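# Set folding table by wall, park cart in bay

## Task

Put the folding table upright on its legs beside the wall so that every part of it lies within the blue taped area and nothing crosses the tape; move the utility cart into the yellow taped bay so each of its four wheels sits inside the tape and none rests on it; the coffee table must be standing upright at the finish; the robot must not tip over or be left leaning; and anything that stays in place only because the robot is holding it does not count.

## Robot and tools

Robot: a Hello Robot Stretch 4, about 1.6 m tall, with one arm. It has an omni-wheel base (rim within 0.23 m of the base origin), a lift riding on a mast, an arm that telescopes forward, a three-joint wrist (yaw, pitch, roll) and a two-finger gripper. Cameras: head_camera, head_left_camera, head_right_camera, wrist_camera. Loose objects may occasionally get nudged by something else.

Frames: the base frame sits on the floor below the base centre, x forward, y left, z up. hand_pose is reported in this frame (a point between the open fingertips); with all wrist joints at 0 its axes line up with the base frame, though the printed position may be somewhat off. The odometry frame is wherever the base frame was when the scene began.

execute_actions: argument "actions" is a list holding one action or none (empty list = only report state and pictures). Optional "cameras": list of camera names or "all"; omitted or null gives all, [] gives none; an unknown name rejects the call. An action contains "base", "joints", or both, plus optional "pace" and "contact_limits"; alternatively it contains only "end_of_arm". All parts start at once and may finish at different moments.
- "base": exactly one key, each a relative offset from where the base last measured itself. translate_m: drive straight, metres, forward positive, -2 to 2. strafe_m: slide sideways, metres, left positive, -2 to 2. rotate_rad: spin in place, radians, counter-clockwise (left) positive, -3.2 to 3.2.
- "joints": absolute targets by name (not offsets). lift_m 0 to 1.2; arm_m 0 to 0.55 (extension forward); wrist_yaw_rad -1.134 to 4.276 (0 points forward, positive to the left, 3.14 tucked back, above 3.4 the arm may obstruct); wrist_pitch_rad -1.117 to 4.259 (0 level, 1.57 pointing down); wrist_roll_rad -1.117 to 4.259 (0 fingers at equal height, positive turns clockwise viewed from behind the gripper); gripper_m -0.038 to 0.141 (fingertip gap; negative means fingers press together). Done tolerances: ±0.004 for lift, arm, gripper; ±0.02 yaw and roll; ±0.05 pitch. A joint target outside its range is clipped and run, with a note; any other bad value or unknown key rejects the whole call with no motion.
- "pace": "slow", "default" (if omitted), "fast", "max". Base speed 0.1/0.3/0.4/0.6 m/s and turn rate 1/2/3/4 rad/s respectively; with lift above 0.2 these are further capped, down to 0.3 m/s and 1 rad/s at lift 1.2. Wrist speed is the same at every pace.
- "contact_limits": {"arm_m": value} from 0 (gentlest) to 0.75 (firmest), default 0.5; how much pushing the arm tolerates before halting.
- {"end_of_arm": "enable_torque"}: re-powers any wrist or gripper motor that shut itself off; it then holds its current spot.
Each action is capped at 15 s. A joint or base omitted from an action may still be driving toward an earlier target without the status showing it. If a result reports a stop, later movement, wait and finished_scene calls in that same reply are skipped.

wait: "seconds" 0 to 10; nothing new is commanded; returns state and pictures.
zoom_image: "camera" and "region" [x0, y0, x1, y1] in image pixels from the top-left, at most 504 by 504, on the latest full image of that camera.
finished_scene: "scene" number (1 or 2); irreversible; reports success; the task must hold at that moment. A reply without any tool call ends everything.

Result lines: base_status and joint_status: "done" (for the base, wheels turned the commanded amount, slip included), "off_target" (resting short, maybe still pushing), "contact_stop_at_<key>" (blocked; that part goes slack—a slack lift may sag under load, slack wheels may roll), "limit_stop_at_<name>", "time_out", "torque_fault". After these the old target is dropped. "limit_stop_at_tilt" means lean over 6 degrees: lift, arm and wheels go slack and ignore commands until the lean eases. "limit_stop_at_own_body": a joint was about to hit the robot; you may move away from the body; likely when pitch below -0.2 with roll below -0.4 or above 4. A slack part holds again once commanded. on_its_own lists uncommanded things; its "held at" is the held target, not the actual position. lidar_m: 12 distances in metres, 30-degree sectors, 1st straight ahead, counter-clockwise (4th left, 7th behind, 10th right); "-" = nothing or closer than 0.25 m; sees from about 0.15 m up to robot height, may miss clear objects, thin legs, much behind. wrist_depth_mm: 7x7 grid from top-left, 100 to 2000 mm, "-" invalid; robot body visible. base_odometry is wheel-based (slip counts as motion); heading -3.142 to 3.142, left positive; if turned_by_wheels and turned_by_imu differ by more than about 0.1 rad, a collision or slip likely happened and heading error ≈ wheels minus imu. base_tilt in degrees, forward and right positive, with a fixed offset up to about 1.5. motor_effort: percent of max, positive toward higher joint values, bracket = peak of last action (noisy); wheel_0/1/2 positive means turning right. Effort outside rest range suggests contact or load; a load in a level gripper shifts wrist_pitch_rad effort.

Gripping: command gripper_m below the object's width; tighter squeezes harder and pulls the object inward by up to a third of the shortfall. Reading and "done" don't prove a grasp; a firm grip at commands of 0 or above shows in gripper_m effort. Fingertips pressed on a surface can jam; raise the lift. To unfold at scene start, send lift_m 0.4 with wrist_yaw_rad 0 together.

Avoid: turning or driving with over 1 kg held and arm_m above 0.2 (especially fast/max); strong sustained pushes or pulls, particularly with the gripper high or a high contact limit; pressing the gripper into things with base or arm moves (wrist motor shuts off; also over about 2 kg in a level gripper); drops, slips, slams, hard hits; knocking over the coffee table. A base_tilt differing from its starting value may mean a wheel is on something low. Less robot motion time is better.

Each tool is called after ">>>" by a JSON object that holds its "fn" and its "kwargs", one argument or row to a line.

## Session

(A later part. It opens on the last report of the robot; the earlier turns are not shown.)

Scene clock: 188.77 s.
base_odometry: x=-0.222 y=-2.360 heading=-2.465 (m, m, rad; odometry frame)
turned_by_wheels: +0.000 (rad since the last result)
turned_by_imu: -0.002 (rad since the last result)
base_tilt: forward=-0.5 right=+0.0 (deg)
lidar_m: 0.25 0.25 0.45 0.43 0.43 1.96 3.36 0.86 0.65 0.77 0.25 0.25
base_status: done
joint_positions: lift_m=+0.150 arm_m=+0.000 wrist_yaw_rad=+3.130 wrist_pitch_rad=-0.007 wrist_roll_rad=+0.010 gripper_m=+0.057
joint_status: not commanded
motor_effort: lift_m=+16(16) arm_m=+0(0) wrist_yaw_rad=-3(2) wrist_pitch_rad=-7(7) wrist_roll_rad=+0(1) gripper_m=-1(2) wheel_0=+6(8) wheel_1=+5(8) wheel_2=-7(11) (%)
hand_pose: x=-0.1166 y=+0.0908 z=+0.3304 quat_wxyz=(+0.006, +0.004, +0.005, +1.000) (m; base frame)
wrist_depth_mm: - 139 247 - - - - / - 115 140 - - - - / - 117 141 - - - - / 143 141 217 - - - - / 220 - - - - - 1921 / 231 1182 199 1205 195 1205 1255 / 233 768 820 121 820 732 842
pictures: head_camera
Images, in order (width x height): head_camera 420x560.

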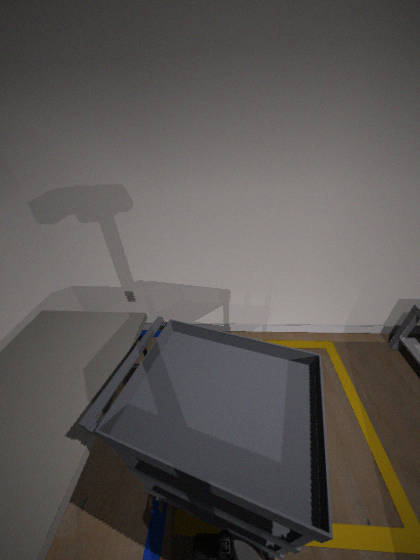

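Push along the face normal (right-forward).

>>> {"fn": "execute_actions", "kwargs": {
  "actions": [
    {"base":{"rotate_rad":-0.6},"pace":"slow"}
  ],
  "cameras": []
}}

>>> {"fn": "execute_actions", "kwargs": {
  "actions": [
    {"base":{"translate_m":0.5},"pace":"slow"}
  ],
  "cameras": []
}}

>>> {"fn": "execute_actions", "kwargs": {
  "actions": [
    {"base":{"translate_m":-0.5}}
  ],
  "cameras": []
}}

>>> {"fn": "execute_actions", "kwargs": {
  "actions": [
    {"base":{"rotate_rad":0.4}}
  ],
  "cameras": ["head_camera"]
}}

Scene clock: 196.77 s.
base_odometry: x=-0.222 y=-2.360 heading=-3.064 (m, m, rad; odometry frame)
turned_by_wheels: -0.599 (rad since the last result)
turned_by_imu: -0.611 (rad since the last result)
base_tilt: forward=-0.3 right=+0.0 (deg)
lidar_m: 0.25 0.25 0.25 0.43 0.42 0.44 1.80 3.26 0.89 0.67 0.64 0.25
base_status: done
joint_positions: lift_m=+0.150 arm_m=+0.000 wrist_yaw_rad=+3.130 wrist_pitch_rad=-0.007 wrist_roll_rad=+0.010 gripper_m=+0.057
joint_status: not commanded
motor_effort: lift_m=+16(16) arm_m=+0(0) wrist_yaw_rad=-2(3) wrist_pitch_rad=-7(8) wrist_roll_rad=+0(1) gripper_m=-3(2) wheel_0=+4(9) wheel_1=+5(9) wheel_2=+4(11) (%)
hand_pose: x=-0.1166 y=+0.0908 z=+0.3304 quat_wxyz=(+0.006, +0.004, +0.005, +1.000) (m; base frame)
wrist_depth_mm: - 139 246 - 1863 1336 759 / - 115 140 - 1863 1336 1160 / - 116 141 - 1863 1366 1182 / 142 141 216 - 1863 1366 1160 / 220 - - - 1756 1308 1160 / 232 1182 199 1205 195 1229 1118 / 233 768 831 121 842 732 842
pictures: none
No camera images: the call's "cameras" was empty. Leave "cameras" out to get every camera's image.

Scene clock: 203.03 s.
base_odometry: x=-0.721 y=-2.398 heading=-3.064 (m, m, rad; odometry frame)
turned_by_wheels: +0.000 (rad since the last result)
turned_by_imu: -0.002 (rad since the last result)
base_tilt: forward=-0.3 right=+0.1 (deg)
lidar_m: 0.25 0.25 0.25 0.25 0.38 0.71 1.00 3.69 0.66 0.78 1.49 1.09
base_status: done
joint_positions: lift_m=+0.150 arm_m=+0.000 wrist_yaw_rad=+3.130 wrist_pitch_rad=-0.007 wrist_roll_rad=+0.010 gripper_m=+0.057
joint_status: not commanded
motor_effort: lift_m=+16(16) arm_m=+0(0) wrist_yaw_rad=-3(2) wrist_pitch_rad=-7(7) wrist_roll_rad=-1(1) gripper_m=-1(3) wheel_0=+5(10) wheel_1=+5(9) wheel_2=-5(12) (%)
hand_pose: x=-0.1166 y=+0.0908 z=+0.3304 quat_wxyz=(+0.006, +0.004, +0.005, +1.000) (m; base frame)
wrist_depth_mm: - 139 246 - - 842 759 / - 114 140 - - 1160 1160 / - 116 141 - - 1756 1430 / 142 141 217 - - 1708 1397 / 220 - - - - 1661 1430 / 232 1182 198 1205 195 1205 1255 / 234 778 820 120 831 750 854
pictures: none
No camera images: the call's "cameras" was empty. Leave "cameras" out to get every camera's image.

Scene clock: 206.20 s.
base_odometry: x=-0.222 y=-2.360 heading=-3.065 (m, m, rad; odometry frame)
turned_by_wheels: -0.001 (rad since the last result)
turned_by_imu: -0.002 (rad since the last result)
base_tilt: forward=-0.5 right=+0.1 (deg)
lidar_m: 0.65 0.54 0.52 0.47 0.43 0.43 1.81 3.24 0.93 0.67 0.61 1.51
base_status: done
joint_positions: lift_m=+0.150 arm_m=+0.000 wrist_yaw_rad=+3.130 wrist_pitch_rad=-0.007 wrist_roll_rad=+0.010 gripper_m=+0.057
joint_status: not commanded
motor_effort: lift_m=+16(16) arm_m=+0(0) wrist_yaw_rad=-3(2) wrist_pitch_rad=-8(7) wrist_roll_rad=+0(0) gripper_m=-2(2) wheel_0=-3(7) wheel_1=-5(8) wheel_2=+2(15) (%)
hand_pose: x=-0.1166 y=+0.0908 z=+0.3304 quat_wxyz=(+0.006, +0.004, +0.005, +1.000) (m; base frame)
wrist_depth_mm: - 139 246 - 1863 1336 768 / - 114 140 - 1808 1366 1182 / - 116 141 - 1863 1336 1160 / 142 141 216 - 1921 1366 1160 / 221 - - - 1756 1366 1138 / 232 1205 198 1205 195 1205 1138 / 233 768 820 120 831 732 842
pictures: none
No camera images: the call's "cameras" was empty. Leave "cameras" out to get every camera's image.

Scene clock: 207.37 s.
base_odometry: x=-0.222 y=-2.360 heading=-2.665 (m, m, rad; odometry frame)
turned_by_wheels: +0.399 (rad since the last result)
turned_by_imu: +0.406 (rad since the last result)
base_tilt: forward=-0.4 right=+0.0 (deg)
lidar_m: 0.54 0.53 0.47 0.44 0.43 1.65 3.28 3.29 0.70 0.63 1.54 0.71
base_status: done
joint_positions: lift_m=+0.150 arm_m=+0.000 wrist_yaw_rad=+3.130 wrist_pitch_rad=-0.007 wrist_roll_rad=+0.010 gripper_m=+0.057
joint_status: not commanded
motor_effort: lift_m=+16(16) arm_m=+0(0) wrist_yaw_rad=-2(2) wrist_pitch_rad=-7(7) wrist_roll_rad=-1(1) gripper_m=+0(2) wheel_0=-3(5) wheel_1=-2(10) wheel_2=-3(6) (%)
hand_pose: x=-0.1166 y=+0.0908 z=+0.3304 quat_wxyz=(+0.006, +0.004, +0.005, +1.000) (m; base frame)
wrist_depth_mm: - 139 246 - - - 1537 / - 115 140 - - - 1499 / - 116 141 - - - 1537 / 143 141 216 - - - 1537 / 220 - - - - 1863 1576 / 233 1205 198 1182 195 1229 1229 / 234 768 809 120 820 750 842
pictures: head_camera
Images, in order (width x height): head_camera 420x560.

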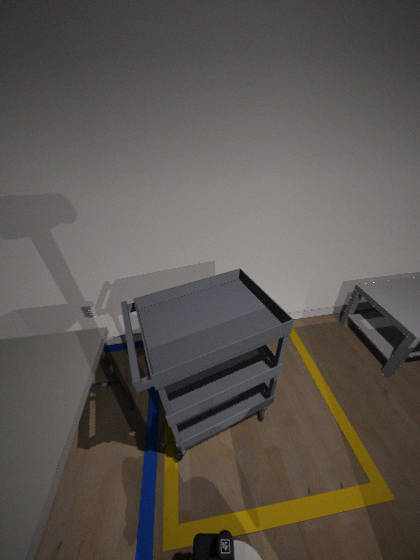

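>>> {"fn": "execute_actions", "kwargs": {
  "actions": [
    {"base":{"rotate_rad":0.2},"joints":{"lift_m":0.8}}
  ],
  "cameras": []
}}

>>> {"fn": "execute_actions", "kwargs": {
  "actions": [
    {"base":{"translate_m":-0.15},"joints":{"wrist_yaw_rad":0,"gripper_m":0.14}}
  ],
  "cameras": []
}}

>>> {"fn": "execute_actions", "kwargs": {
  "actions": [
    {"base":{"strafe_m":-0.28},"joints":{"lift_m":0.5}}
  ],
  "cameras": ["wrist_camera"]
}}

Scene clock: 216.40 s.
base_odometry: x=-0.222 y=-2.360 heading=-2.466 (m, m, rad; odometry frame)
turned_by_wheels: +0.199 (rad since the last result)
turned_by_imu: +0.201 (rad since the last result)
base_tilt: forward=-0.3 right=-0.1 (deg)
lidar_m: 0.52 0.54 0.44 0.42 0.48 1.97 3.33 0.86 0.64 0.75 1.55 0.60
base_status: done
joint_positions: lift_m=+0.800 arm_m=+0.000 wrist_yaw_rad=+3.130 wrist_pitch_rad=-0.007 wrist_roll_rad=+0.010 gripper_m=+0.057
joint_status: all done
motor_effort: lift_m=+20(21) arm_m=+0(0) wrist_yaw_rad=-2(2) wrist_pitch_rad=-8(8) wrist_roll_rad=+1(1) gripper_m=-2(1) wheel_0=-3(9) wheel_1=-5(12) wheel_2=-4(11) (%)
hand_pose: x=-0.1166 y=+0.0908 z=+0.9801 quat_wxyz=(+0.006, +0.004, +0.005, +1.000) (m; base frame)
wrist_depth_mm: - 140 247 - - - - / - 115 140 - - - - / - 117 141 - - - 1983 / 143 141 216 - - - 1983 / 220 - - - - - - / 232 - 198 - 194 - 1983 / 234 - - 120 - - -
pictures: none
No camera images: the call's "cameras" was empty. Leave "cameras" out to get every camera's image.

Scene clock: 218.80 s.
base_odometry: x=-0.105 y=-2.266 heading=-2.467 (m, m, rad; odometry frame)
turned_by_wheels: +0.000 (rad since the last result)
turned_by_imu: -0.001 (rad since the last result)
base_tilt: forward=-0.4 right=+0.0 (deg)
lidar_m: 0.67 0.62 0.44 0.42 1.36 1.97 3.17 0.86 0.63 0.61 1.61 0.78
base_status: done
joint_positions: lift_m=+0.800 arm_m=+0.000 wrist_yaw_rad=+0.001 wrist_pitch_rad=-0.007 wrist_roll_rad=+0.010 gripper_m=+0.140
joint_status: all done
motor_effort: lift_m=+20(20) arm_m=+0(0) wrist_yaw_rad=-3(8) wrist_pitch_rad=-8(6) wrist_roll_rad=+1(0) gripper_m=+2(0) wheel_0=-5(9) wheel_1=-5(10) wheel_2=+5(12) (%)
hand_pose: x=+0.4593 y=-0.0873 z=+0.9801 quat_wxyz=(+1.000, +0.005, -0.004, +0.000) (m; base frame)
wrist_depth_mm: 1499 1430 1430 1397 1366 1308 1281 / 1499 1430 1430 1397 1366 1336 1308 / 1499 1499 1430 1430 1366 1336 1336 / 1499 1464 1430 1397 1397 1366 1336 / 1464 1499 1430 991 1008 1336 1308 / 891 517 484 732 535 198 1308 / 707 477 488 127 539 559 1308
pictures: none
No camera images: the call's "cameras" was empty. Leave "cameras" out to get every camera's image.

Scene clock: 221.07 s.
base_odometry: x=-0.280 y=-2.048 heading=-2.466 (m, m, rad; odometry frame)
turned_by_wheels: +0.000 (rad since the last result)
turned_by_imu: -0.002 (rad since the last result)
base_tilt: forward=-0.5 right=+0.1 (deg)
lidar_m: 0.74 0.74 0.74 0.71 1.66 2.40 3.18 0.46 0.34 0.33 1.38 1.56
base_status: done
joint_positions: lift_m=+0.500 arm_m=+0.000 wrist_yaw_rad=+0.000 wrist_pitch_rad=-0.007 wrist_roll_rad=+0.010 gripper_m=+0.140
joint_status: all done
motor_effort: lift_m=+15(19) arm_m=+0(0) wrist_yaw_rad=-3(4) wrist_pitch_rad=-7(7) wrist_roll_rad=+0(1) gripper_m=+0(1) wheel_0=+2(7) wheel_1=-2(11) wheel_2=+0(2) (%)
hand_pose: x=+0.4593 y=-0.0874 z=+0.6805 quat_wxyz=(+1.000, +0.005, -0.004, +0.000) (m; base frame)
wrist_depth_mm: 1430 1430 1430 1366 1336 1308 1281 / 1464 1430 1397 1366 1366 1336 1308 / 508 525 544 569 1336 1366 1281 / 1499 1430 1430 1397 1308 1366 1281 / 1499 1464 1397 1366 1366 1336 1255 / 723 732 549 798 715 199 1308 / 508 525 554 127 1366 1366 1336
pictures: wrist_camera
Images, in order (width x height): wrist_camera 616x392.

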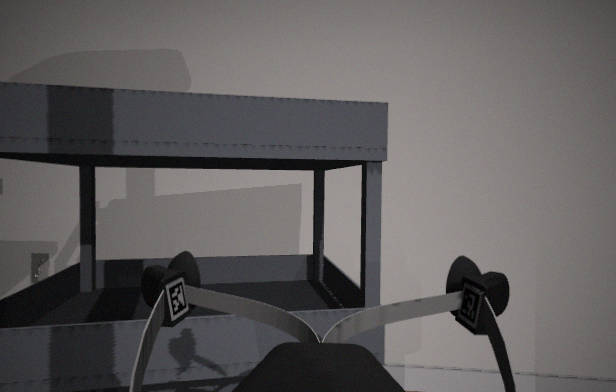

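>>> {"fn": "execute_actions", "kwargs": {
  "actions": [
    {"base":{"strafe_m":-0.08}}
  ],
  "cameras": []
}}

>>> {"fn": "execute_actions", "kwargs": {
  "actions": [
    {"base":{"translate_m":0.3},"joints":{"arm_m":0.12}}
  ],
  "cameras": []
}}

>>> {"fn": "execute_actions", "kwargs": {
  "actions": [
    {"joints":{"gripper_m":-0.01}}
  ],
  "cameras": []
}}

>>> {"fn": "execute_actions", "kwargs": {
  "actions": [
    {"base":{"strafe_m":-0.2},"pace":"slow"}
  ],
  "cameras": []
}}

>>> {"fn": "execute_actions", "kwargs": {
  "actions": [
    {"joints":{"gripper_m":0.14}}
  ],
  "cameras": []
}}

>>> {"fn": "execute_actions", "kwargs": {
  "actions": [
    {"joints":{"arm_m":0}}
  ],
  "cameras": []
}}

>>> {"fn": "execute_actions", "kwargs": {
  "actions": [
    {"base":{"strafe_m":0.3}}
  ],
  "cameras": []
}}

>>> {"fn": "execute_actions", "kwargs": {
  "actions": [
    {"base":{"translate_m":-0.3}}
  ],
  "cameras": ["head_camera"]
}}

Scene clock: 231.07 s.
base_odometry: x=-0.330 y=-1.985 heading=-2.467 (m, m, rad; odometry frame)
turned_by_wheels: +0.000 (rad since the last result)
turned_by_imu: -0.002 (rad since the last result)
base_tilt: forward=-0.4 right=+0.0 (deg)
lidar_m: 0.75 0.75 0.81 0.78 1.77 2.49 3.18 0.36 0.27 0.27 1.31 1.42
base_status: done
joint_positions: lift_m=+0.500 arm_m=+0.000 wrist_yaw_rad=+0.000 wrist_pitch_rad=-0.007 wrist_roll_rad=+0.010 gripper_m=+0.140
joint_status: not commanded
motor_effort: lift_m=+15(15) arm_m=+0(0) wrist_yaw_rad=-3(2) wrist_pitch_rad=-7(6) wrist_roll_rad=+1(1) gripper_m=+2(0) wheel_0=+1(12) wheel_1=-4(11) wheel_2=+0(0) (%)
hand_pose: x=+0.4593 y=-0.0874 z=+0.6805 quat_wxyz=(+1.000, +0.005, -0.004, +0.000) (m; base frame)
wrist_depth_mm: 1430 1430 1366 1366 1336 1281 1308 / 1464 1430 1397 1336 1336 1308 1281 / 521 544 559 580 1366 1308 1281 / 1499 1430 1397 1397 1336 1336 1308 / 1464 1430 1366 1366 1366 1336 1308 / 809 544 559 597 1366 198 1308 / 530 549 569 127 1336 1336 1308
pictures: none
No camera images: the call's "cameras" was empty. Leave "cameras" out to get every camera's image.

Scene clock: 233.53 s.
base_odometry: x=-0.564 y=-2.173 heading=-2.466 (m, m, rad; odometry frame)
turned_by_wheels: +0.000 (rad since the last result)
turned_by_imu: +0.000 (rad since the last result)
base_tilt: forward=-0.4 right=+0.0 (deg)
lidar_m: 0.46 0.46 0.54 0.76 0.83 2.48 3.51 0.43 0.48 1.54 1.15 1.31
base_status: done
joint_positions: lift_m=+0.500 arm_m=+0.119 wrist_yaw_rad=+0.000 wrist_pitch_rad=-0.007 wrist_roll_rad=+0.010 gripper_m=+0.140
joint_status: all done
motor_effort: lift_m=+15(15) arm_m=+6(7) wrist_yaw_rad=-2(2) wrist_pitch_rad=-6(6) wrist_roll_rad=+1(1) gripper_m=+3(1) wheel_0=+4(6) wheel_1=+5(8) wheel_2=-3(7) (%)
hand_pose: x=+0.5783 y=-0.0874 z=+0.6805 quat_wxyz=(+1.000, +0.005, -0.004, +0.000) (m; base frame)
wrist_depth_mm: 146 152 158 164 904 904 878 / 150 154 160 166 917 917 891 / 353 343 334 174 931 917 904 / 1025 1008 976 174 931 917 891 / 1042 1008 991 176 946 917 904 / 1025 580 591 175 946 199 904 / 554 549 554 127 946 931 904
pictures: none
No camera images: the call's "cameras" was empty. Leave "cameras" out to get every camera's image.

Scene clock: 235.97 s.
base_odometry: x=-0.564 y=-2.173 heading=-2.466 (m, m, rad; odometry frame)
turned_by_wheels: +0.000 (rad since the last result)
turned_by_imu: -0.001 (rad since the last result)
base_tilt: forward=-0.3 right=+0.1 (deg)
lidar_m: 0.46 0.46 0.57 0.75 0.85 2.51 3.53 0.44 0.48 1.56 1.15 1.30
base_status: not commanded
joint_positions: lift_m=+0.500 arm_m=+0.119 wrist_yaw_rad=+0.005 wrist_pitch_rad=-0.007 wrist_roll_rad=+0.010 gripper_m=-0.010
joint_status: all done
on_its_own: wrist_yaw_rad is at rest, and its effort (-16) is outside its rest range (-13 to +13)
motor_effort: lift_m=+15(15) arm_m=+5(7) wrist_yaw_rad=-16(16) wrist_pitch_rad=-6(7) wrist_roll_rad=+0(0) gripper_m=-7(8) wheel_0=+4(4) wheel_1=+5(5) wheel_2=-3(3) (%)
hand_pose: x=+0.5789 y=-0.0860 z=+0.6805 quat_wxyz=(+1.000, +0.005, -0.004, +0.002) (m; base frame)
wrist_depth_mm: 143 148 153 158 931 904 878 / 149 150 155 161 931 904 878 / 349 342 334 168 917 904 878 / 1042 991 976 169 931 917 904 / 1042 1008 991 169 931 917 891 / 1042 591 186 170 185 917 891 / 559 521 544 120 946 931 904
pictures: none
No camera images: the call's "cameras" was empty. Leave "cameras" out to get every camera's image.

Scene clock: 239.10 s.
base_odometry: x=-0.689 y=-2.017 heading=-2.466 (m, m, rad; odometry frame)
turned_by_wheels: +0.000 (rad since the last result)
turned_by_imu: +0.001 (rad since the last result)
base_tilt: forward=-0.5 right=+0.0 (deg)
lidar_m: 0.44 0.44 0.52 0.96 1.07 2.80 0.34 0.33 0.50 1.64 0.99 1.18
base_status: done
joint_positions: lift_m=+0.500 arm_m=+0.119 wrist_yaw_rad=+0.005 wrist_pitch_rad=-0.007 wrist_roll_rad=+0.010 gripper_m=-0.010
joint_status: not commanded
on_its_own: wrist_yaw_rad is at rest, and its effort (-15) is outside its rest range (-13 to +13)
motor_effort: lift_m=+15(15) arm_m=+5(5) wrist_yaw_rad=-15(37) wrist_pitch_rad=-6(7) wrist_roll_rad=+0(1) gripper_m=-7(9) wheel_0=+7(14) wheel_1=-4(8) wheel_2=+2(3) (%)
hand_pose: x=+0.5790 y=-0.0860 z=+0.6805 quat_wxyz=(+1.000, +0.005, -0.004, +0.002) (m; base frame)
wrist_depth_mm: 135 141 149 157 904 891 878 / 149 146 152 160 917 904 866 / 349 340 332 168 917 904 878 / 1025 1008 960 169 904 904 878 / 1042 991 960 170 917 904 891 / 1025 1008 186 171 186 917 878 / 535 521 517 120 946 904 891
pictures: none
No camera images: the call's "cameras" was empty. Leave "cameras" out to get every camera's image.

Scene clock: 241.53 s.
base_odometry: x=-0.689 y=-2.017 heading=-2.466 (m, m, rad; odometry frame)
turned_by_wheels: +0.000 (rad since the last result)
turned_by_imu: -0.001 (rad since the last result)
base_tilt: forward=-0.5 right=+0.1 (deg)
lidar_m: 0.43 0.43 0.51 0.97 1.08 2.79 0.33 0.34 0.50 1.61 0.96 1.16
base_status: not commanded
joint_positions: lift_m=+0.500 arm_m=+0.119 wrist_yaw_rad=+0.001 wrist_pitch_rad=-0.007 wrist_roll_rad=+0.010 gripper_m=+0.140
joint_status: all done
motor_effort: lift_m=+15(15) arm_m=+5(5) wrist_yaw_rad=-4(16) wrist_pitch_rad=-6(7) wrist_roll_rad=+1(0) gripper_m=+1(7) wheel_0=+6(7) wheel_1=-3(3) wheel_2=+2(2) (%)
hand_pose: x=+0.5786 y=-0.0873 z=+0.6805 quat_wxyz=(+1.000, +0.005, -0.004, +0.000) (m; base frame)
wrist_depth_mm: 136 143 151 160 904 904 878 / 149 147 154 162 904 904 878 / 351 342 334 171 917 891 878 / 1042 991 960 172 917 891 878 / 1025 991 960 173 931 904 904 / 991 564 585 172 931 199 891 / 530 549 549 127 960 904 904
pictures: none
No camera images: the call's "cameras" was empty. Leave "cameras" out to get every camera's image.

Scene clock: 242.90 s.
base_odometry: x=-0.689 y=-2.017 heading=-2.466 (m, m, rad; odometry frame)
turned_by_wheels: +0.000 (rad since the last result)
turned_by_imu: +0.000 (rad since the last result)
base_tilt: forward=-0.5 right=+0.1 (deg)
lidar_m: 0.44 0.42 0.50 0.96 1.08 2.80 0.36 0.34 0.48 1.64 0.98 1.16
base_status: not commanded
joint_positions: lift_m=+0.500 arm_m=+0.001 wrist_yaw_rad=+0.000 wrist_pitch_rad=-0.007 wrist_roll_rad=+0.010 gripper_m=+0.140
joint_status: all done
motor_effort: lift_m=+15(15) arm_m=-6(6) wrist_yaw_rad=-2(3) wrist_pitch_rad=-7(7) wrist_roll_rad=+1(0) gripper_m=+0(1) wheel_0=+6(6) wheel_1=-3(4) wheel_2=+2(2) (%)
hand_pose: x=+0.4605 y=-0.0874 z=+0.6805 quat_wxyz=(+1.000, +0.005, -0.004, +0.000) (m; base frame)
wrist_depth_mm: 233 246 259 278 1025 1008 991 / 234 245 260 277 1025 1008 991 / 342 330 324 287 1042 1025 991 / 1138 1118 1098 1078 1042 1008 991 / 1138 1138 1078 1042 1042 1025 1008 / 647 654 676 293 1060 198 1008 / 554 559 554 127 1060 1042 1008
pictures: none
No camera images: the call's "cameras" was empty. Leave "cameras" out to get every camera's image.

Scene clock: 245.23 s.
base_odometry: x=-0.502 y=-2.251 heading=-2.466 (m, m, rad; odometry frame)
turned_by_wheels: +0.000 (rad since the last result)
turned_by_imu: +0.000 (rad since the last result)
base_tilt: forward=-0.5 right=+0.0 (deg)
lidar_m: 0.35 0.35 0.69 0.67 0.72 2.36 3.50 0.53 0.46 1.54 1.23 0.45
base_status: done
joint_positions: lift_m=+0.500 arm_m=+0.001 wrist_yaw_rad=+0.000 wrist_pitch_rad=-0.007 wrist_roll_rad=+0.010 gripper_m=+0.140
joint_status: not commanded
motor_effort: lift_m=+16(16) arm_m=-6(6) wrist_yaw_rad=-2(2) wrist_pitch_rad=-7(6) wrist_roll_rad=+0(0) gripper_m=+0(2) wheel_0=-2(8) wheel_1=+4(8) wheel_2=+0(0) (%)
hand_pose: x=+0.4605 y=-0.0874 z=+0.6805 quat_wxyz=(+1.000, +0.005, -0.004, +0.000) (m; base frame)
wrist_depth_mm: 155 163 173 183 195 208 221 / 158 165 175 183 196 210 223 / 343 332 325 317 314 309 307 / 1160 1118 1118 1078 1060 1025 1008 / 1160 1160 1098 1098 1060 1042 1025 / 1160 585 609 661 683 199 1025 / 492 554 559 127 559 521 732
pictures: none
No camera images: the call's "cameras" was empty. Leave "cameras" out to get every camera's image.

Scene clock: 247.70 s.
base_odometry: x=-0.268 y=-2.063 heading=-2.466 (m, m, rad; odometry frame)
turned_by_wheels: +0.000 (rad since the last result)
turned_by_imu: -0.001 (rad since the last result)
base_tilt: forward=-0.5 right=+0.0 (deg)
lidar_m: 0.64 0.64 0.72 0.68 1.62 2.36 3.20 0.49 0.37 0.35 1.37 0.77
base_status: done
joint_positions: lift_m=+0.500 arm_m=+0.001 wrist_yaw_rad=+0.000 wrist_pitch_rad=-0.007 wrist_roll_rad=+0.010 gripper_m=+0.140
joint_status: not commanded
motor_effort: lift_m=+16(16) arm_m=-6(6) wrist_yaw_rad=-2(2) wrist_pitch_rad=-6(6) wrist_roll_rad=+1(0) gripper_m=+1(1) wheel_0=-3(9) wheel_1=-6(9) wheel_2=+4(12) (%)
hand_pose: x=+0.4605 y=-0.0874 z=+0.6805 quat_wxyz=(+1.000, +0.005, -0.004, +0.000) (m; base frame)
wrist_depth_mm: 1464 1464 1397 1397 1336 1308 1281 / 413 430 459 492 1336 1308 1336 / 1537 433 459 484 512 559 1281 / 1499 831 1430 1366 1336 1336 1308 / 1499 442 1430 1336 1336 1366 1308 / 1499 433 676 798 539 198 1308 / 1464 433 462 127 530 554 1308
pictures: head_camera
Images, in order (width x height): head_camera 420x560.

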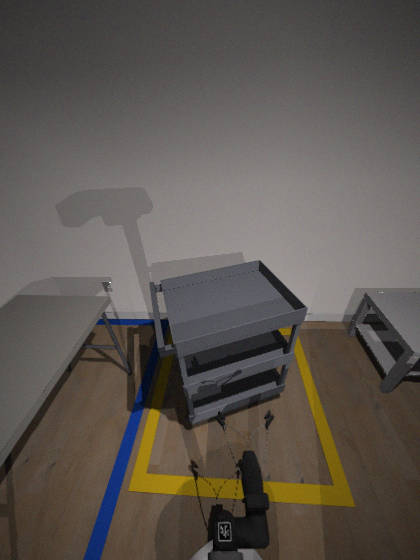

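>>> {"fn": "finished_scene", "kwargs": {
  "scene": 2
}}

The scene is finished: the task was done.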